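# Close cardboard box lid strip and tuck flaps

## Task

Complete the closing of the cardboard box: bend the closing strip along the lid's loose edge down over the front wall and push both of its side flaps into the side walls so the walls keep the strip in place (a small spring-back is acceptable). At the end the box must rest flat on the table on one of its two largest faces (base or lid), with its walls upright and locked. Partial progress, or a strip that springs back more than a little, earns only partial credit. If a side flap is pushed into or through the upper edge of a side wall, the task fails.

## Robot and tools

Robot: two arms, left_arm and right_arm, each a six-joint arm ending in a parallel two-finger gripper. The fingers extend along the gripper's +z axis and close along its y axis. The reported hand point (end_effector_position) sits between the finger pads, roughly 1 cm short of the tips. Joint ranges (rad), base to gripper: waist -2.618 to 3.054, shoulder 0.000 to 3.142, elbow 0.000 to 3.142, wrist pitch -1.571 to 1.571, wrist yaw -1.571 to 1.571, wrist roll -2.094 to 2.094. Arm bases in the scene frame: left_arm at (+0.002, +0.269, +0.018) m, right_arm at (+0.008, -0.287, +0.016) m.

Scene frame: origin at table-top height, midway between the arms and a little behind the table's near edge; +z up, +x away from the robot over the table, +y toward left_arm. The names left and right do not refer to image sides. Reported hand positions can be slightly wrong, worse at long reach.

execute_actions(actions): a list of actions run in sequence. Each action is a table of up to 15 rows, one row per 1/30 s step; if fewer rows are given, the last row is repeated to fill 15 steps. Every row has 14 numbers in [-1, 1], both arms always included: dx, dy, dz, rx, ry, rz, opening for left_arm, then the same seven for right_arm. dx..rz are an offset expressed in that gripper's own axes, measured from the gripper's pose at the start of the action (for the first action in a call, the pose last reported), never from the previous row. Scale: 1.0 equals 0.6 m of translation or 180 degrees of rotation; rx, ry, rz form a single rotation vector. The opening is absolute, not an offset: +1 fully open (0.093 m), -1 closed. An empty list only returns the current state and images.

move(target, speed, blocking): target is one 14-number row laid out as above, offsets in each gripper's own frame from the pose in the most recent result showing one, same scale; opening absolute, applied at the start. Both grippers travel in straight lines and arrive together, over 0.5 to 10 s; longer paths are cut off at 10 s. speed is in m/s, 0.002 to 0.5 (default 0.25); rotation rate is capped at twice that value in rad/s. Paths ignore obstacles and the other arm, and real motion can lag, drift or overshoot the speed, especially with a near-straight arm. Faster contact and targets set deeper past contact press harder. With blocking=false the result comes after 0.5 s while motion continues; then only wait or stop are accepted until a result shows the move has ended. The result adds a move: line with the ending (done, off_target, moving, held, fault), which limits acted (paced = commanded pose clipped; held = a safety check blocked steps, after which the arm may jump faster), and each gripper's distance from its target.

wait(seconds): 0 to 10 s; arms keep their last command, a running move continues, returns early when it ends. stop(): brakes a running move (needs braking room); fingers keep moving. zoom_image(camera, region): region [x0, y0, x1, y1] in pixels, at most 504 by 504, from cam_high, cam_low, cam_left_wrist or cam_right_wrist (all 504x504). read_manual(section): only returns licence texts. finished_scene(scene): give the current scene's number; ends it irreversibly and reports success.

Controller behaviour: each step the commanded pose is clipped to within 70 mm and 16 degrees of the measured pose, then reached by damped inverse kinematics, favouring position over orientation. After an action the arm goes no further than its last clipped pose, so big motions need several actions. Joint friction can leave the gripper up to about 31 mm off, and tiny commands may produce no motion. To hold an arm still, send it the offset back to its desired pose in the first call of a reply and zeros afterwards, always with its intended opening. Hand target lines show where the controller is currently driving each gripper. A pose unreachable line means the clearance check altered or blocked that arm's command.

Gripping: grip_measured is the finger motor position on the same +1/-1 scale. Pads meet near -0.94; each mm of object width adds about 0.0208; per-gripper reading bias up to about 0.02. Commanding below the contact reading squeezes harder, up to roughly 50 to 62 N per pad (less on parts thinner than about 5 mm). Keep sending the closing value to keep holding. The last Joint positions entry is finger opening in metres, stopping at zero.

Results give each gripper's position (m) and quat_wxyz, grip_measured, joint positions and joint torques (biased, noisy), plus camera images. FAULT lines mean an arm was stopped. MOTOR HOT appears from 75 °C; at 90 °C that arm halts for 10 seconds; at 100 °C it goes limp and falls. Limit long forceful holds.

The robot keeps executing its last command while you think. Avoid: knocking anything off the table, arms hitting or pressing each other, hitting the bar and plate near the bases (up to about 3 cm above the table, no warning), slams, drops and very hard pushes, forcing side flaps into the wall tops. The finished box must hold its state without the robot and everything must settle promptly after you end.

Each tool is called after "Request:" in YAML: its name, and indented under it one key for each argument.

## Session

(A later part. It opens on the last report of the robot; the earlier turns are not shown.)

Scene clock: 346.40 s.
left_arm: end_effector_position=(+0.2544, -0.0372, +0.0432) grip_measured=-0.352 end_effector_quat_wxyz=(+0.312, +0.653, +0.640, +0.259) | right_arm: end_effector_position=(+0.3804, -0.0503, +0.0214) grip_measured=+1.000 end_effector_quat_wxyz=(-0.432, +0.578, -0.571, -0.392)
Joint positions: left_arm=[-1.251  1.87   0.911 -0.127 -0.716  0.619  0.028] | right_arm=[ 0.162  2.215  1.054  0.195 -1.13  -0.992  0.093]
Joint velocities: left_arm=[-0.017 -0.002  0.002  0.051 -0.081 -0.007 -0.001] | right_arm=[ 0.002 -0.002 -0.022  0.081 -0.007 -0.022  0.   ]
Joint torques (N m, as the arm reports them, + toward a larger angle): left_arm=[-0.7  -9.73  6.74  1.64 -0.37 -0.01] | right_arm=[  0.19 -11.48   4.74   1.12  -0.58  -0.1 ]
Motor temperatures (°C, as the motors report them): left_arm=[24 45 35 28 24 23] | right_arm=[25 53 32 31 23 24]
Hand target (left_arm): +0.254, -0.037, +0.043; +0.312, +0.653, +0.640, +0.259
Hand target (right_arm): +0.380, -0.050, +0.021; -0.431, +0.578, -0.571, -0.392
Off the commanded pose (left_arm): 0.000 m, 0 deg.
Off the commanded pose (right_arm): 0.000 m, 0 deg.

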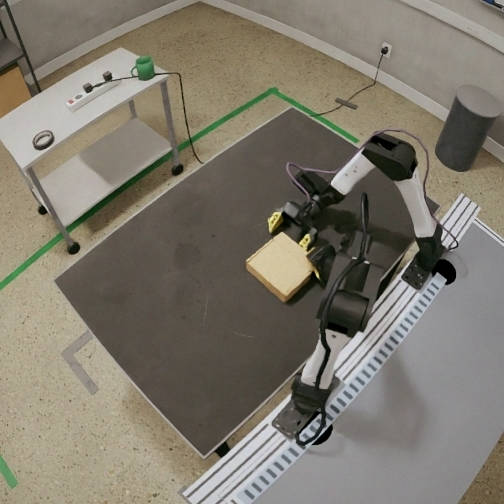

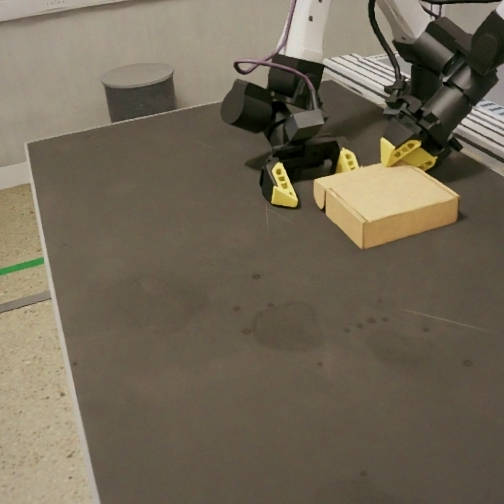

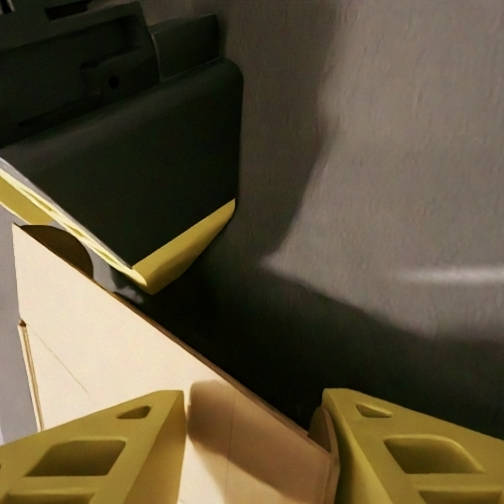

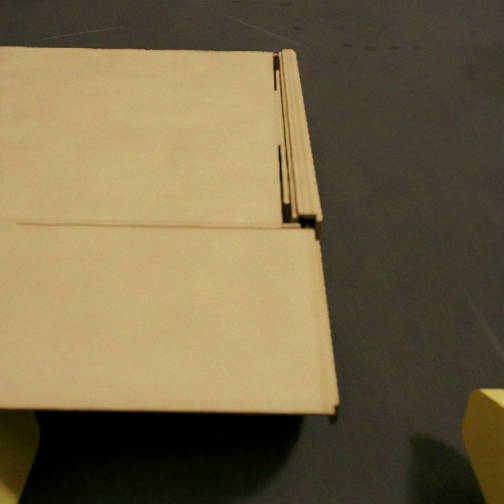

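Request:
execute_actions:
  actions:
    - [[0,0,0,0,0,0,-0.35,0,0,0,0,0,0,-0.4]]
    - [[0,0,0,0,0,0,-0.35,0,0,0,0,0,0,-0.72]]
    - [[0,0,0,0,0,0,-0.35,0,0,0,0,0,0,-0.72]]
    - [[0,0,0,0,0,0,-0.35,0,0,0,0,0,0,1]]
    - [[0,0,0,0,0,0,-0.35,0,0,0,0,0,0,1]]

Request:
zoom_image:
  camera: "cam_low"
  region: [240,140,400,260]

Scene clock: 353.90 s.
left_arm: end_effector_position=(+0.2543, -0.0373, +0.0431) grip_measured=-0.352 end_effector_quat_wxyz=(+0.312, +0.653, +0.640, +0.258) | right_arm: end_effector_position=(+0.3816, -0.0500, +0.0222) grip_measured=+1.000 end_effector_quat_wxyz=(-0.435, +0.579, -0.569, -0.390)
Joint positions: left_arm=[-1.251  1.87   0.911 -0.127 -0.715  0.619  0.028] | right_arm=[ 0.162  2.215  1.054  0.205 -1.13  -0.992  0.093]
Joint velocities: left_arm=[-0.012  0.007  0.002  0.037 -0.037  0.007 -0.   ] | right_arm=[ 0.007 -0.002  0.007 -0.022 -0.022 -0.022  0.   ]
Joint torques (N m, as the arm reports them, + toward a larger angle): left_arm=[-0.59 -9.81  6.7   1.6  -0.33  0.03] | right_arm=[  0.25 -11.39   4.86   1.15  -0.57  -0.06]
Motor temperatures (°C, as the motors report them): left_arm=[24 45 35 28 24 23] | right_arm=[25 53 32 31 23 24]
Hand target (left_arm): +0.254, -0.037, +0.043; +0.312, +0.653, +0.640, +0.258
Hand target (right_arm): +0.382, -0.050, +0.022; -0.435, +0.579, -0.569, -0.390
Off the commanded pose (left_arm): 0.000 m, 0 deg.
Off the commanded pose (right_arm): 0.000 m, 0 deg.

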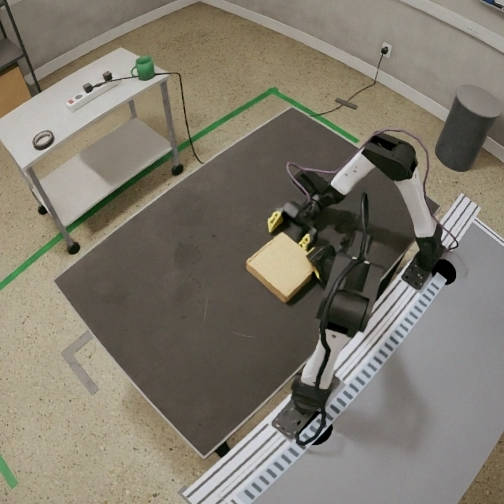

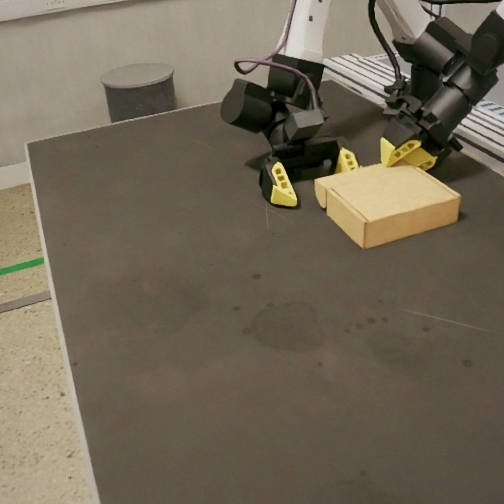

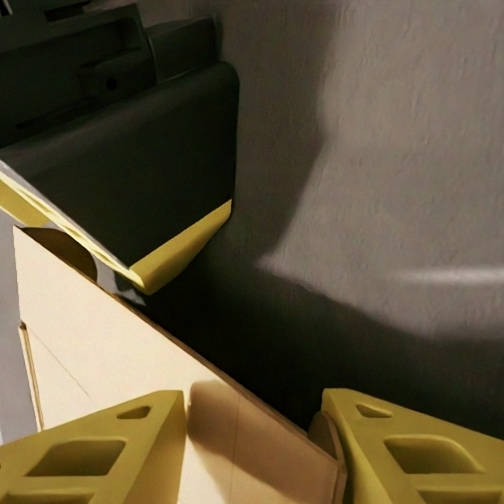

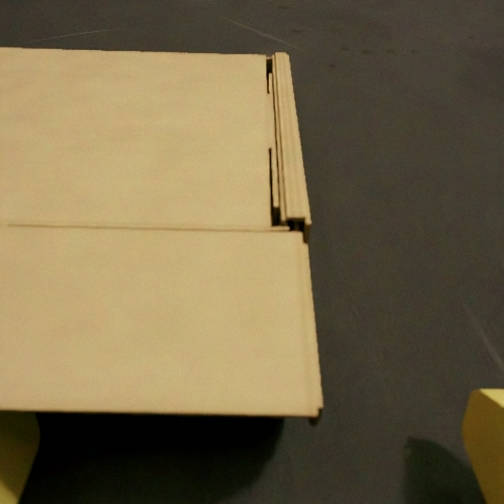

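Region (240, 140, 400, 260) of cam_low's 504x504 image, scaled by 3.150, with more detail than that image has; it fills the top 378 rows of this view, and the rest is white.

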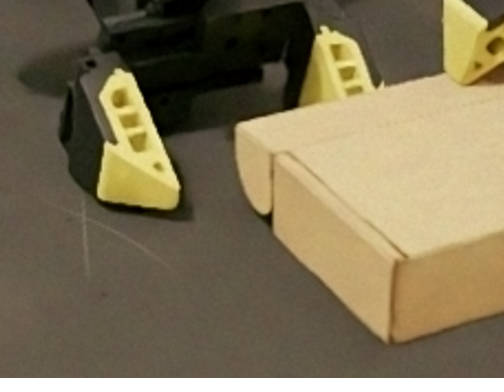

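Retreat to view from the front.

Request:
move:
  target: [0,0,0,0,0,0,-0.35,0.03,-0.012,-0.11,0,0,0.03,1]
  speed: 0.07

Scene clock: 364.03 s.
left_arm: end_effector_position=(+0.2543, -0.0373, +0.0431) grip_measured=-0.352 end_effector_quat_wxyz=(+0.312, +0.653, +0.640, +0.258) | right_arm: end_effector_position=(+0.3851, -0.1190, +0.0252) grip_measured=+1.000 end_effector_quat_wxyz=(+0.414, -0.556, +0.597, +0.403)
Joint positions: left_arm=[-1.251  1.87   0.911 -0.127 -0.715  0.619  0.028] | right_arm=[-0.02   2.21   1.165 -0.307 -1.188 -1.335  0.093]
Joint velocities: left_arm=[-0.002 -0.002  0.017  0.037 -0.022 -0.037 -0.001] | right_arm=[ 0.002 -0.017  0.017 -0.066 -0.037  0.007  0.   ]
Joint torques (N m, as the arm reports them, + toward a larger angle): left_arm=[-0.75 -9.76  6.82  1.64 -0.37  0.01] | right_arm=[  0.03 -10.12   6.3    0.39  -0.75  -0.15]
Motor temperatures (°C, as the motors report them): left_arm=[24 46 36 28 24 23] | right_arm=[25 53 32 31 23 24]
Hand target (left_arm): +0.254, -0.037, +0.043; +0.312, +0.653, +0.640, +0.258
Hand target (right_arm): +0.387, -0.119, +0.024; -0.413, +0.554, -0.596, -0.409
Off the commanded pose (left_arm): 0.000 m, 0 deg.
Off the commanded pose (right_arm): 0.002 m, 1 deg.
move: done

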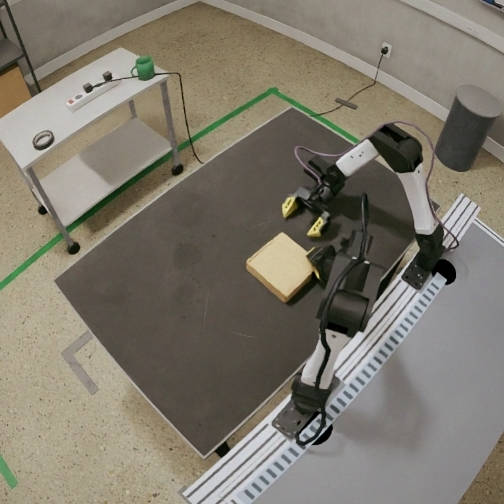

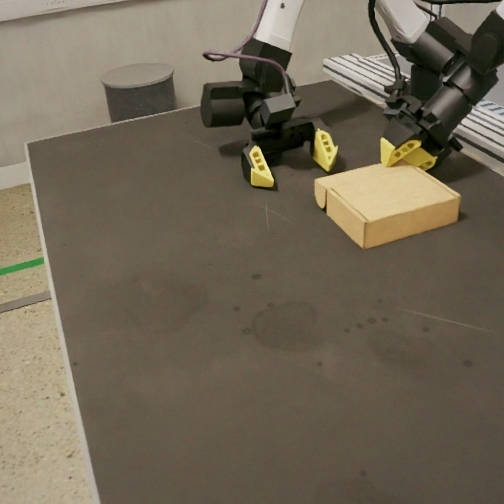

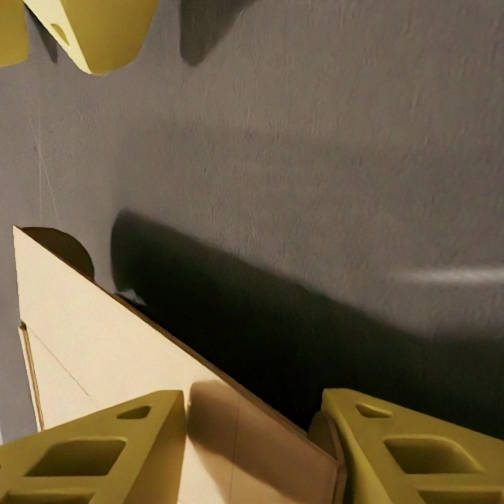

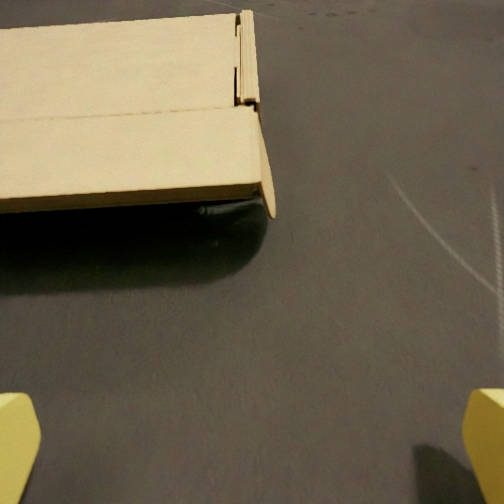

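Request:
move:
  target: [0,0,0,0,0,0,-0.35,-0.03,0.03,0.112,0,0,-0.01,1]
  speed: 0.06

Scene clock: 371.13 s.
left_arm: end_effector_position=(+0.2543, -0.0373, +0.0431) grip_measured=-0.352 end_effector_quat_wxyz=(+0.312, +0.653, +0.640, +0.258) | right_arm: end_effector_position=(+0.3788, -0.0507, +0.0264) grip_measured=+1.000 end_effector_quat_wxyz=(-0.430, +0.562, -0.583, -0.398)
Joint positions: left_arm=[-1.251  1.87   0.911 -0.127 -0.715  0.619  0.028] | right_arm=[ 0.163  2.192  1.022  0.244 -1.125 -0.919  0.093]
Joint velocities: left_arm=[-0.012  0.002  0.002 -0.007  0.037 -0.037  0.001] | right_arm=[ 0.022 -0.017  0.012  0.022 -0.037 -0.007  0.   ]
Joint torques (N m, as the arm reports them, + toward a larger angle): left_arm=[-0.77 -9.67  6.67  1.63 -0.33 -0.01] | right_arm=[  1.37 -11.86   2.95   1.27  -0.45  -0.02]
Motor temperatures (°C, as the motors report them): left_arm=[24 46 36 28 24 23] | right_arm=[25 53 33 31 23 24]
Hand target (left_arm): +0.254, -0.037, +0.043; +0.312, +0.653, +0.640, +0.258
Hand target (right_arm): +0.371, -0.048, +0.023; -0.423, +0.563, -0.588, -0.398
Off the commanded pose (left_arm): 0.000 m, 0 deg.
Off the commanded pose (right_arm): 0.010 m, 1 deg.
move: done

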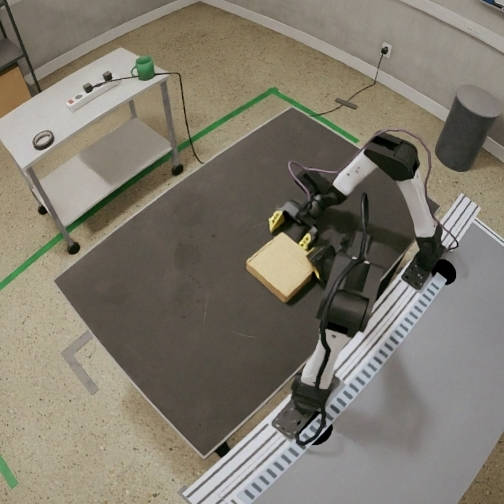

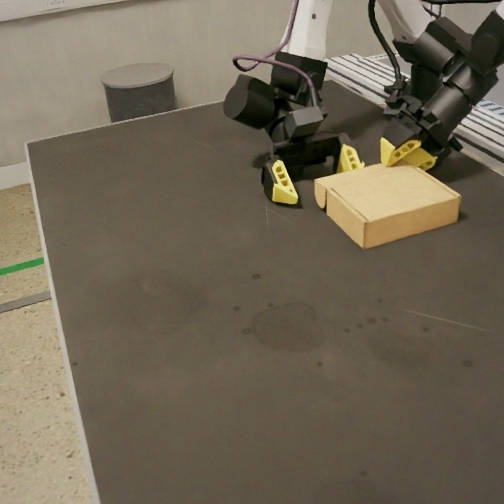

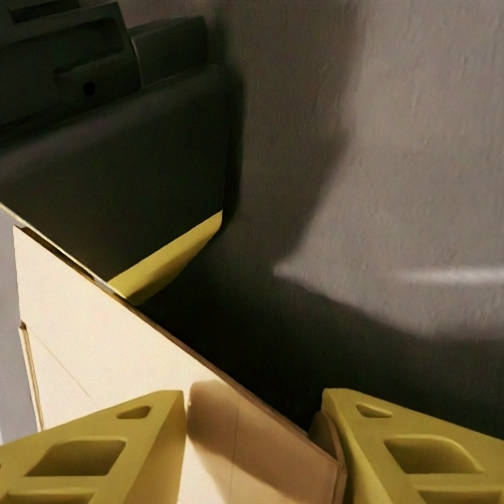

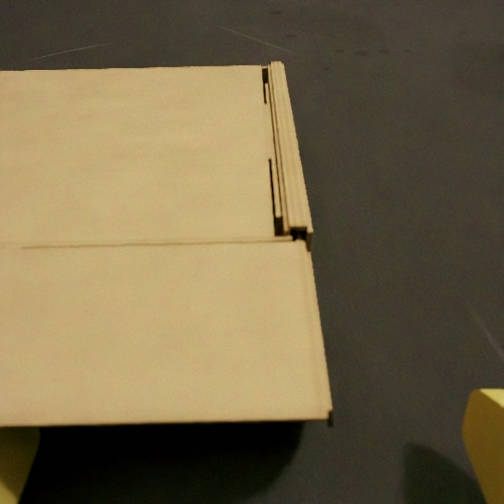

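Lower a bit.

Request:
move:
  target: [0,0,0,0,0,0,-0.35,0.022,0.01,0.01,0,0.012,0,1]
  speed: 0.04

Scene clock: 375.23 s.
left_arm: end_effector_position=(+0.2543, -0.0373, +0.0431) grip_measured=-0.352 end_effector_quat_wxyz=(+0.312, +0.653, +0.640, +0.258) | right_arm: end_effector_position=(+0.3814, -0.0516, +0.0242) grip_measured=+1.000 end_effector_quat_wxyz=(-0.433, +0.568, -0.584, -0.385)
Joint positions: left_arm=[-1.251  1.87   0.911 -0.127 -0.715  0.619  0.028] | right_arm=[ 0.163  2.192  1.022  0.249 -1.105 -0.933  0.093]
Joint velocities: left_arm=[-0.007  0.012 -0.027 -0.022 -0.007  0.007  0.   ] | right_arm=[ 0.002 -0.012  0.002 -0.081  0.037  0.022  0.   ]
Joint torques (N m, as the arm reports them, + toward a larger angle): left_arm=[-0.68 -9.76  6.75  1.64 -0.41 -0.01] | right_arm=[  1.28 -10.02   3.95   1.19  -0.44  -0.11]
Motor temperatures (°C, as the motors report them): left_arm=[24 46 36 28 24 23] | right_arm=[25 53 33 31 23 24]
Hand target (left_arm): +0.254, -0.037, +0.043; +0.312, +0.653, +0.640, +0.258
Hand target (right_arm): +0.373, -0.049, +0.012; -0.420, +0.570, -0.591, -0.387
Off the commanded pose (left_arm): 0.000 m, 0 deg.
Off the commanded pose (right_arm): 0.015 m, 2 deg.
move: off_target (right_arm)

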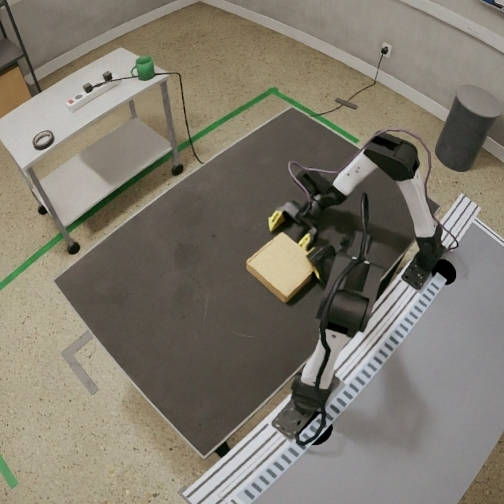

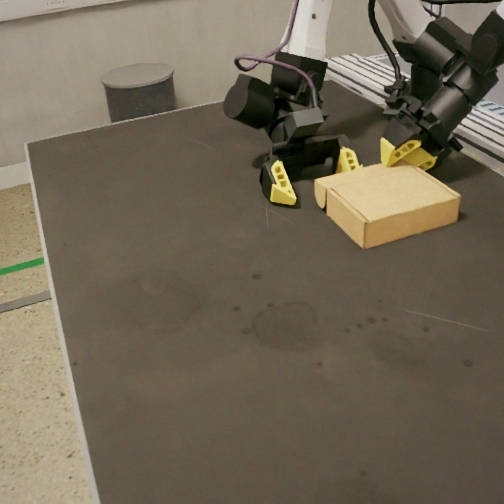

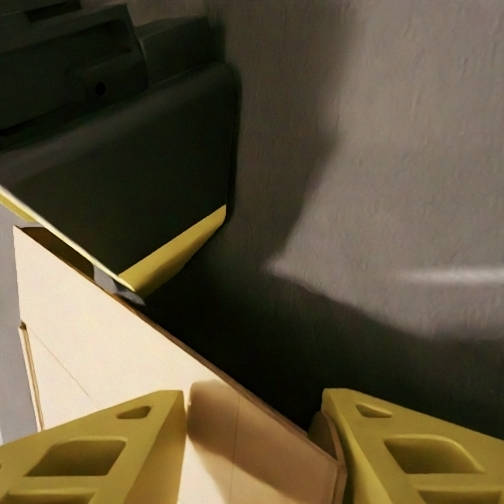

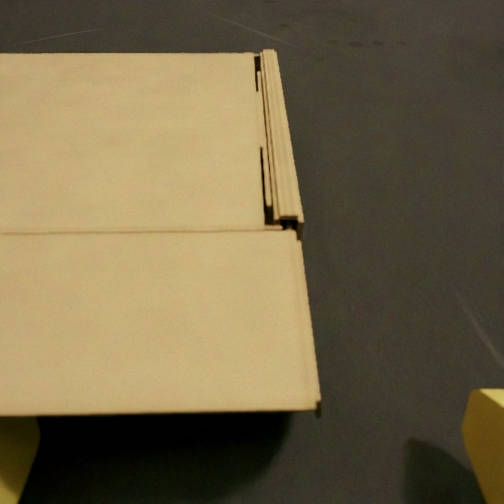

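Request:
move:
  target: [0,0,0,0,0,0,-0.35,0.03,0.035,0.015,-0.01,0.008,0.01,1]
  speed: 0.04

Scene clock: 381.67 s.
left_arm: end_effector_position=(+0.2543, -0.0373, +0.0431) grip_measured=-0.352 end_effector_quat_wxyz=(+0.312, +0.653, +0.640, +0.258) | right_arm: end_effector_position=(+0.3755, -0.0529, +0.0194) grip_measured=+1.000 end_effector_quat_wxyz=(-0.429, +0.568, -0.587, -0.386)
Joint positions: left_arm=[-1.251  1.87   0.911 -0.127 -0.715  0.619  0.028] | right_arm=[ 0.163  2.192  1.001  0.253 -1.102 -0.941  0.093]
Joint velocities: left_arm=[ 0.012 -0.002  0.012  0.022  0.007 -0.081  0.   ] | right_arm=[ 0.022 -0.007  0.002 -0.022 -0.051 -0.022  0.   ]
Joint torques (N m, as the arm reports them, + toward a larger angle): left_arm=[-0.61 -9.86  6.84  1.63 -0.36 -0.01] | right_arm=[ 2.03 -9.24  3.    1.31 -0.48 -0.15]
Motor temperatures (°C, as the motors report them): left_arm=[24 46 36 28 24 23] | right_arm=[25 52 32 31 23 24]
Hand target (left_arm): +0.254, -0.037, +0.043; +0.312, +0.653, +0.640, +0.258
Hand target (right_arm): +0.361, -0.048, +0.004; -0.411, +0.571, -0.592, -0.394
Off the commanded pose (left_arm): 0.000 m, 0 deg.
Off the commanded pose (right_arm): 0.022 m, 2 deg.
move: off_target (right_arm)

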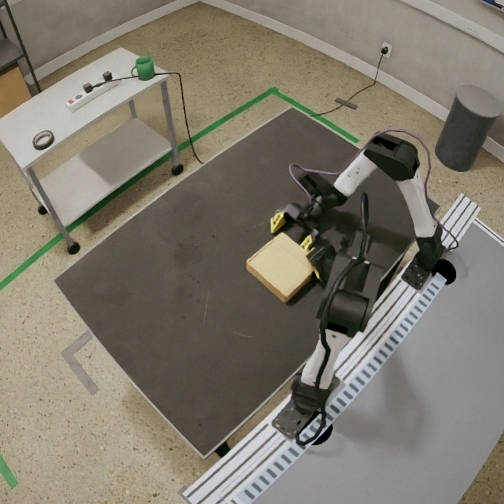

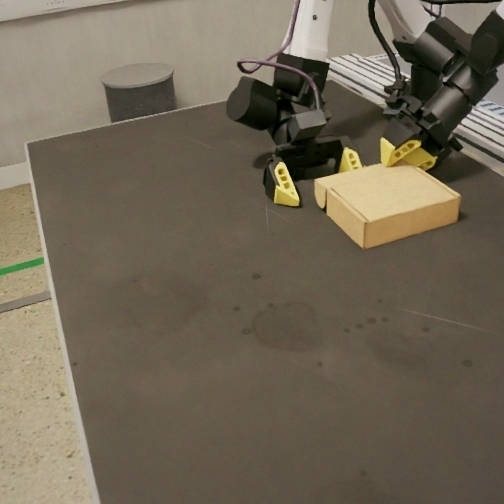

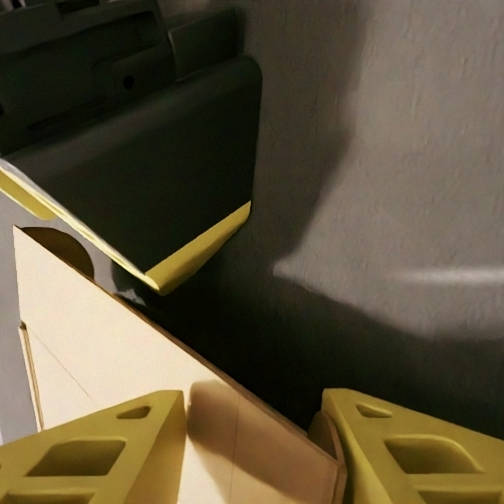

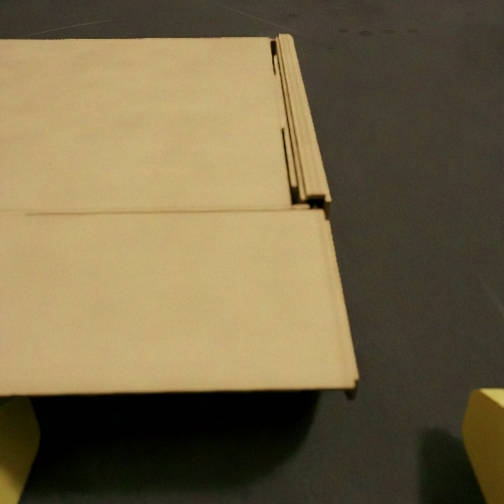

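Request:
execute_actions:
  actions:
    - [[0,0,0,0,0,0,-0.35,0,0,0,0,0,0,-0.3]]
    - [[0,0,0,0,0,0,-0.35,0,0,0,0,0,0,-0.62]]
    - [[0,0,0,0,0,0,-0.35,0,0,0,0,0,0,-0.62]]

Request:
zoom_image:
  camera: "cam_low"
  region: [240,140,400,260]

Request:
execute_actions:
  actions:
    - [[0,0,0,0,0,0,-0.35,0,0,0,0,0,0,1]]
    - [[0,0,0,0,0,0,-0.35,0,0,0,0,0,0,1]]

Request:
zoom_image:
  camera: "cam_low"
  region: [240,140,400,260]

Scene clock: 391.47 s.
left_arm: end_effector_position=(+0.2543, -0.0373, +0.0431) grip_measured=-0.352 end_effector_quat_wxyz=(+0.312, +0.653, +0.640, +0.258) | right_arm: end_effector_position=(+0.3757, -0.0529, +0.0195) grip_measured=-0.618 end_effector_quat_wxyz=(-0.429, +0.568, -0.587, -0.386)
Joint positions: left_arm=[-1.251  1.87   0.911 -0.127 -0.715  0.619  0.028] | right_arm=[ 0.163  2.192  1.001  0.254 -1.102 -0.941  0.016]
Joint velocities: left_arm=[-0.002  0.002 -0.002  0.022 -0.022  0.037 -0.   ] | right_arm=[ 0.007 -0.002 -0.012 -0.037 -0.007 -0.037  0.001]
Joint torques (N m, as the arm reports them, + toward a larger angle): left_arm=[-0.59 -9.7   6.77  1.61 -0.36 -0.02] | right_arm=[  0.25 -11.01   4.64   1.18  -0.54  -0.07]
Motor temperatures (°C, as the motors report them): left_arm=[24 46 36 28 24 23] | right_arm=[25 51 32 32 23 24]
Hand target (left_arm): +0.254, -0.037, +0.043; +0.312, +0.653, +0.640, +0.258
Hand target (right_arm): +0.376, -0.053, +0.020; -0.429, +0.568, -0.587, -0.386
Off the commanded pose (left_arm): 0.000 m, 0 deg.
Off the commanded pose (right_arm): 0.000 m, 0 deg.

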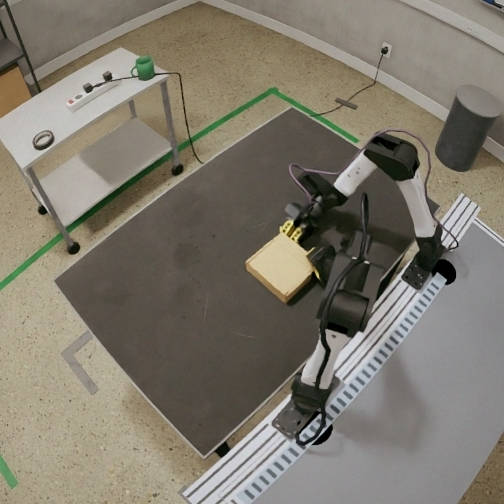

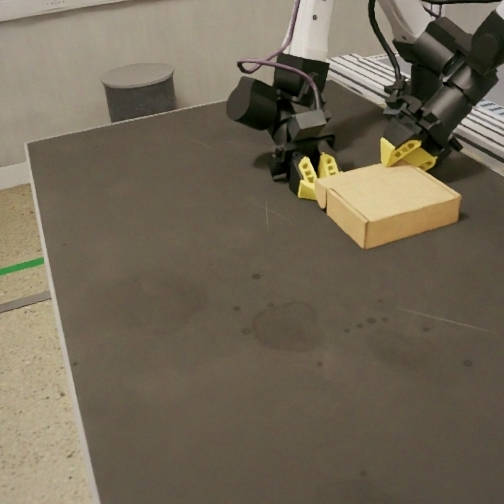

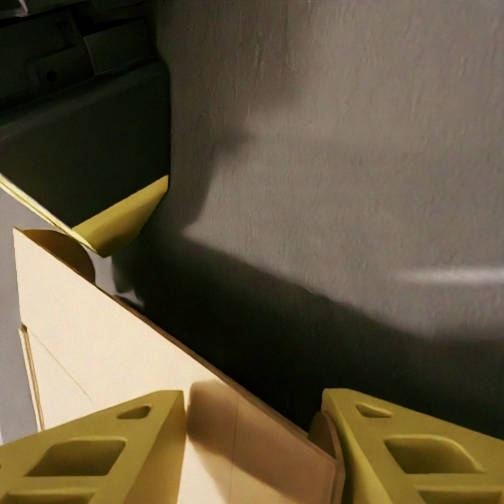

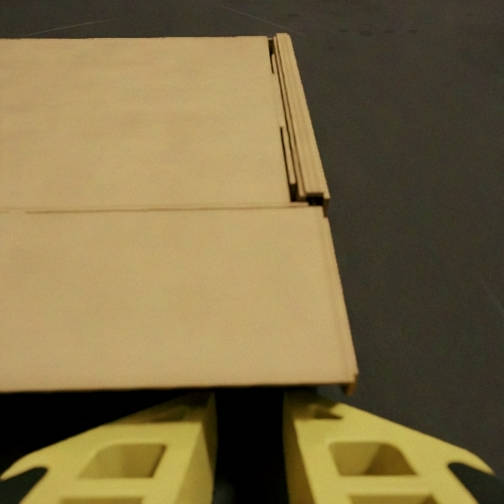

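Region (240, 140, 400, 260) of cam_low's 504x504 image, scaled by 3.150, with more detail than that image has; it fills the top 378 rows of this view, and the rest is white.

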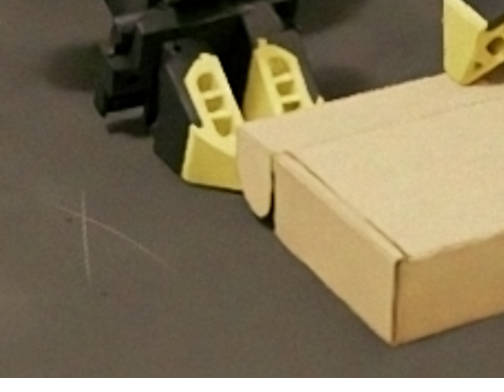

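Scene clock: 392.47 s.
left_arm: end_effector_position=(+0.2543, -0.0373, +0.0431) grip_measured=-0.352 end_effector_quat_wxyz=(+0.312, +0.653, +0.640, +0.258) | right_arm: end_effector_position=(+0.3757, -0.0529, +0.0195) grip_measured=+1.000 end_effector_quat_wxyz=(-0.429, +0.568, -0.587, -0.386)
Joint positions: left_arm=[-1.251  1.87   0.911 -0.127 -0.715  0.619  0.028] | right_arm=[ 0.163  2.192  1.001  0.254 -1.102 -0.941  0.093]
Joint velocities: left_arm=[-0.007 -0.017 -0.007 -0.066 -0.007 -0.037 -0.   ] | right_arm=[ 0.002  0.002  0.002 -0.022 -0.037  0.037  0.   ]
Joint torques (N m, as the arm reports them, + toward a larger angle): left_arm=[-0.81 -9.77  6.73  1.65 -0.34  0.  ] | right_arm=[  0.17 -11.23   4.84   1.25  -0.53  -0.08]
Motor temperatures (°C, as the motors report them): left_arm=[24 46 36 28 24 23] | right_arm=[25 51 32 32 23 24]
Hand target (left_arm): +0.254, -0.037, +0.043; +0.312, +0.653, +0.640, +0.258
Hand target (right_arm): +0.376, -0.053, +0.020; -0.429, +0.568, -0.587, -0.386
Off the commanded pose (left_arm): 0.000 m, 0 deg.
Off the commanded pose (right_arm): 0.000 m, 0 deg.

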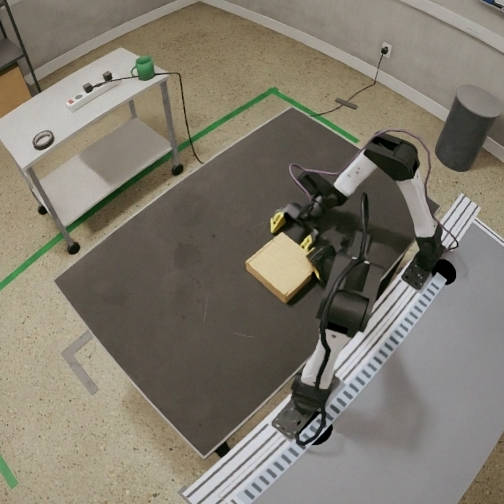

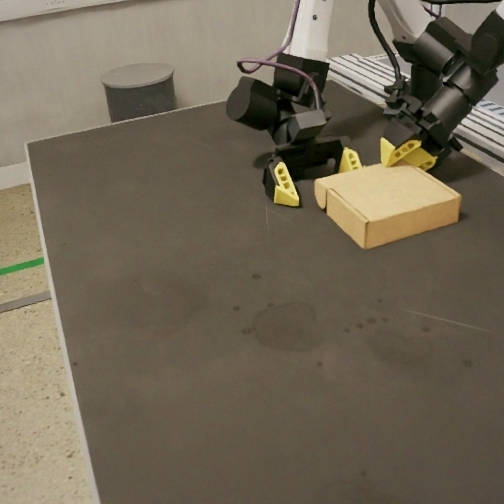

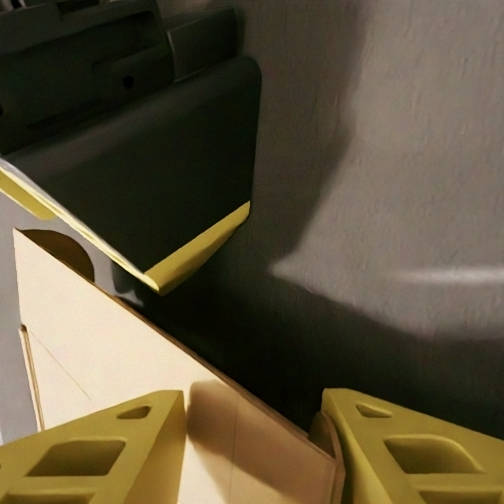

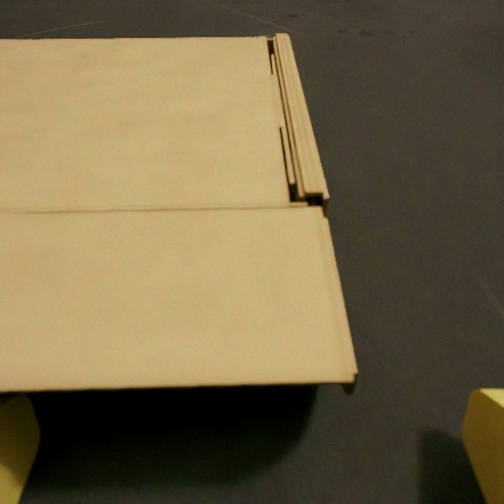

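Region (240, 140, 400, 260) of cam_low's 504x504 image, scaled by 3.150, with more detail than that image has; it fills the top 378 rows of this view, and the rest is white.

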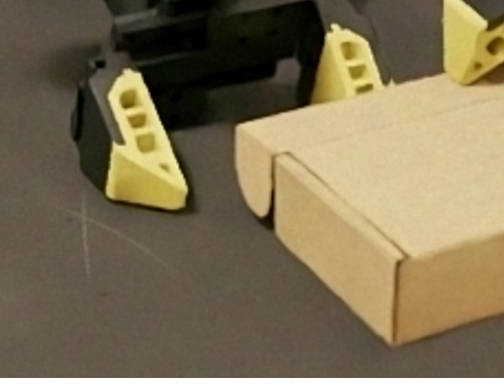

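Missed; move forward ~6 mm.

Request:
move:
  target: [0,0,0,0,0,0,-0.35,-0.004,0,0.022,0,0,0,1]
  speed: 0.04

Request:
execute_actions:
  actions:
    - [[0,0,0,0,0,0,-0.35,0,0,0,0,0,0,-0.2]]
    - [[0,0,0,0,0,0,-0.35,0,0,0,0,0,0,-0.5]]
    - [[0,0,0,0,0,0,-0.35,0,0,0,0,0,0,-0.5]]

Request:
zoom_image:
  camera: "cam_low"
  region: [240,140,400,260]

Scene clock: 402.83 s.
left_arm: end_effector_position=(+0.2543, -0.0373, +0.0431) grip_measured=-0.352 end_effector_quat_wxyz=(+0.312, +0.653, +0.640, +0.258) | right_arm: end_effector_position=(+0.3783, -0.0445, +0.0246) grip_measured=+1.000 end_effector_quat_wxyz=(-0.436, +0.566, -0.583, -0.387)
Joint positions: left_arm=[-1.251  1.87   0.911 -0.127 -0.715  0.619  0.028] | right_arm=[ 0.183  2.192  1.001  0.312 -1.097 -0.889  0.093]
Joint velocities: left_arm=[-0.022 -0.002 -0.002  0.007  0.007 -0.022 -0.   ] | right_arm=[ 0.017 -0.002  0.002  0.051  0.081 -0.022  0.   ]
Joint torques (N m, as the arm reports them, + toward a larger angle): left_arm=[-0.75 -9.78  6.84  1.62 -0.37  0.03] | right_arm=[ 1.41 -9.92  4.77  1.38 -0.46  0.  ]
Motor temperatures (°C, as the motors report them): left_arm=[24 46 36 28 24 23] | right_arm=[25 52 32 32 23 24]
Hand target (left_arm): +0.254, -0.037, +0.043; +0.312, +0.653, +0.640, +0.258
Hand target (right_arm): +0.376, -0.040, +0.018; -0.430, +0.568, -0.586, -0.386
Off the commanded pose (left_arm): 0.000 m, 0 deg.
Off the commanded pose (right_arm): 0.009 m, 1 deg.
move: done

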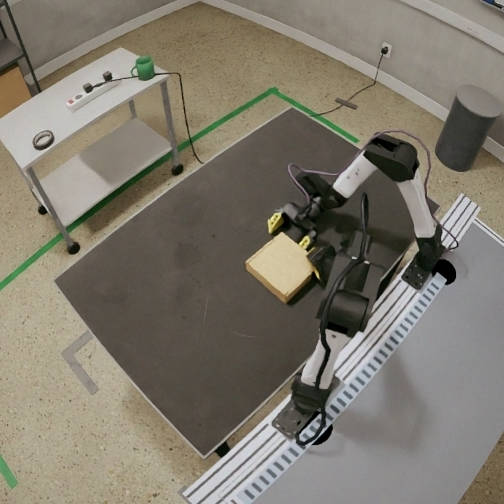

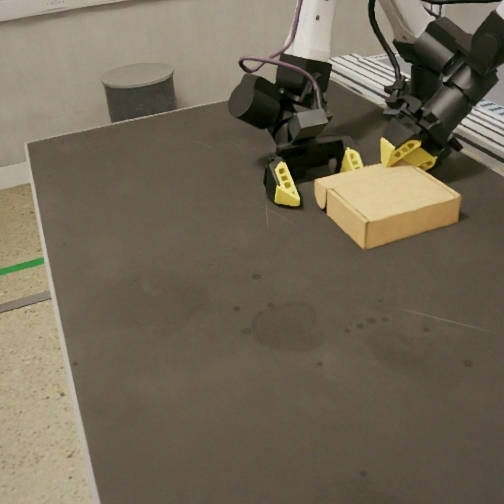

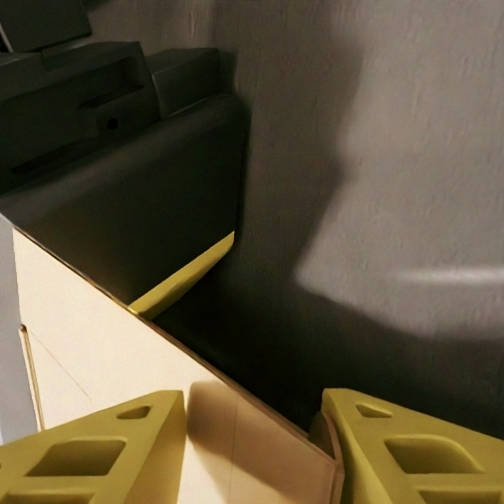

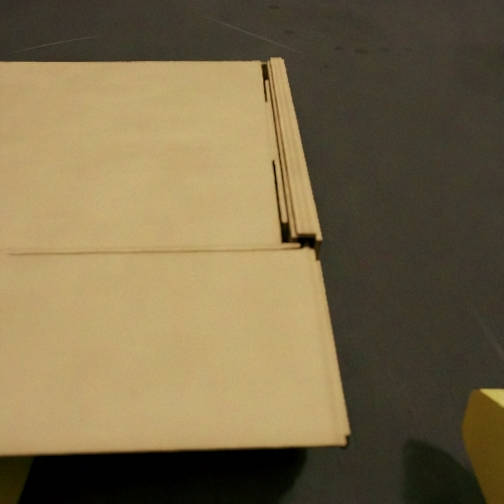

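Scene clock: 404.33 s.
left_arm: end_effector_position=(+0.2541, -0.0375, +0.0430) grip_measured=-0.351 end_effector_quat_wxyz=(+0.312, +0.654, +0.640, +0.258) | right_arm: end_effector_position=(+0.3809, -0.0449, +0.0247) grip_measured=-0.498 end_effector_quat_wxyz=(-0.440, +0.568, -0.582, -0.380)
Joint positions: left_arm=[-1.251  1.87   0.911 -0.127 -0.713  0.619  0.028] | right_arm=[ 0.183  2.192  1.001  0.325 -1.088 -0.889  0.021]
Joint velocities: left_arm=[ 0.002  0.002  0.007 -0.066  0.007  0.007  0.001] | right_arm=[ 0.017 -0.007  0.002 -0.037 -0.051  0.081 -0.001]
Joint torques (N m, as the arm reports them, + toward a larger angle): left_arm=[-0.62 -9.7   6.79  1.63 -0.34 -0.01] | right_arm=[  0.26 -11.06   4.73   1.27  -0.54  -0.07]
Motor temperatures (°C, as the motors report them): left_arm=[24 46 36 28 24 23] | right_arm=[25 52 32 32 23 24]
Hand target (left_arm): +0.254, -0.038, +0.043; +0.312, +0.654, +0.640, +0.258
Hand target (right_arm): +0.380, -0.045, +0.025; -0.439, +0.567, -0.583, -0.382
Off the commanded pose (left_arm): 0.000 m, 0 deg.
Off the commanded pose (right_arm): 0.001 m, 0 deg.

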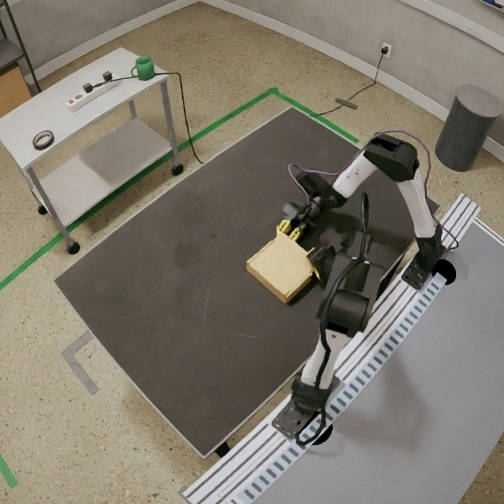

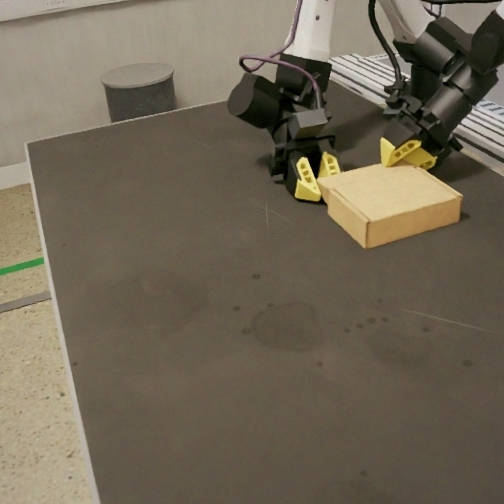

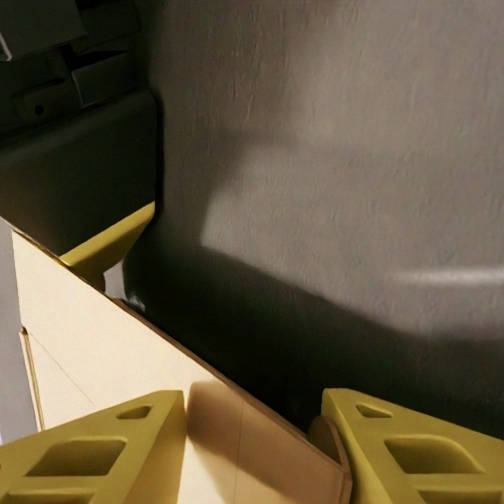

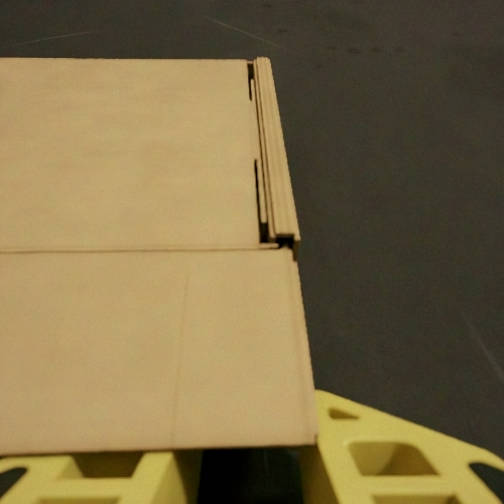

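Region (240, 140, 400, 260) of cam_low's 504x504 image, scaled by 3.150, with more detail than that image has; it fills the top 378 rows of this view, and the rest is white.

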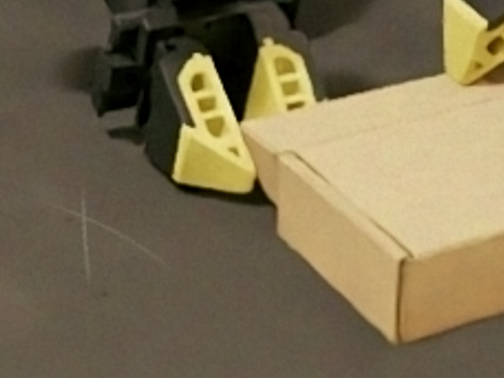

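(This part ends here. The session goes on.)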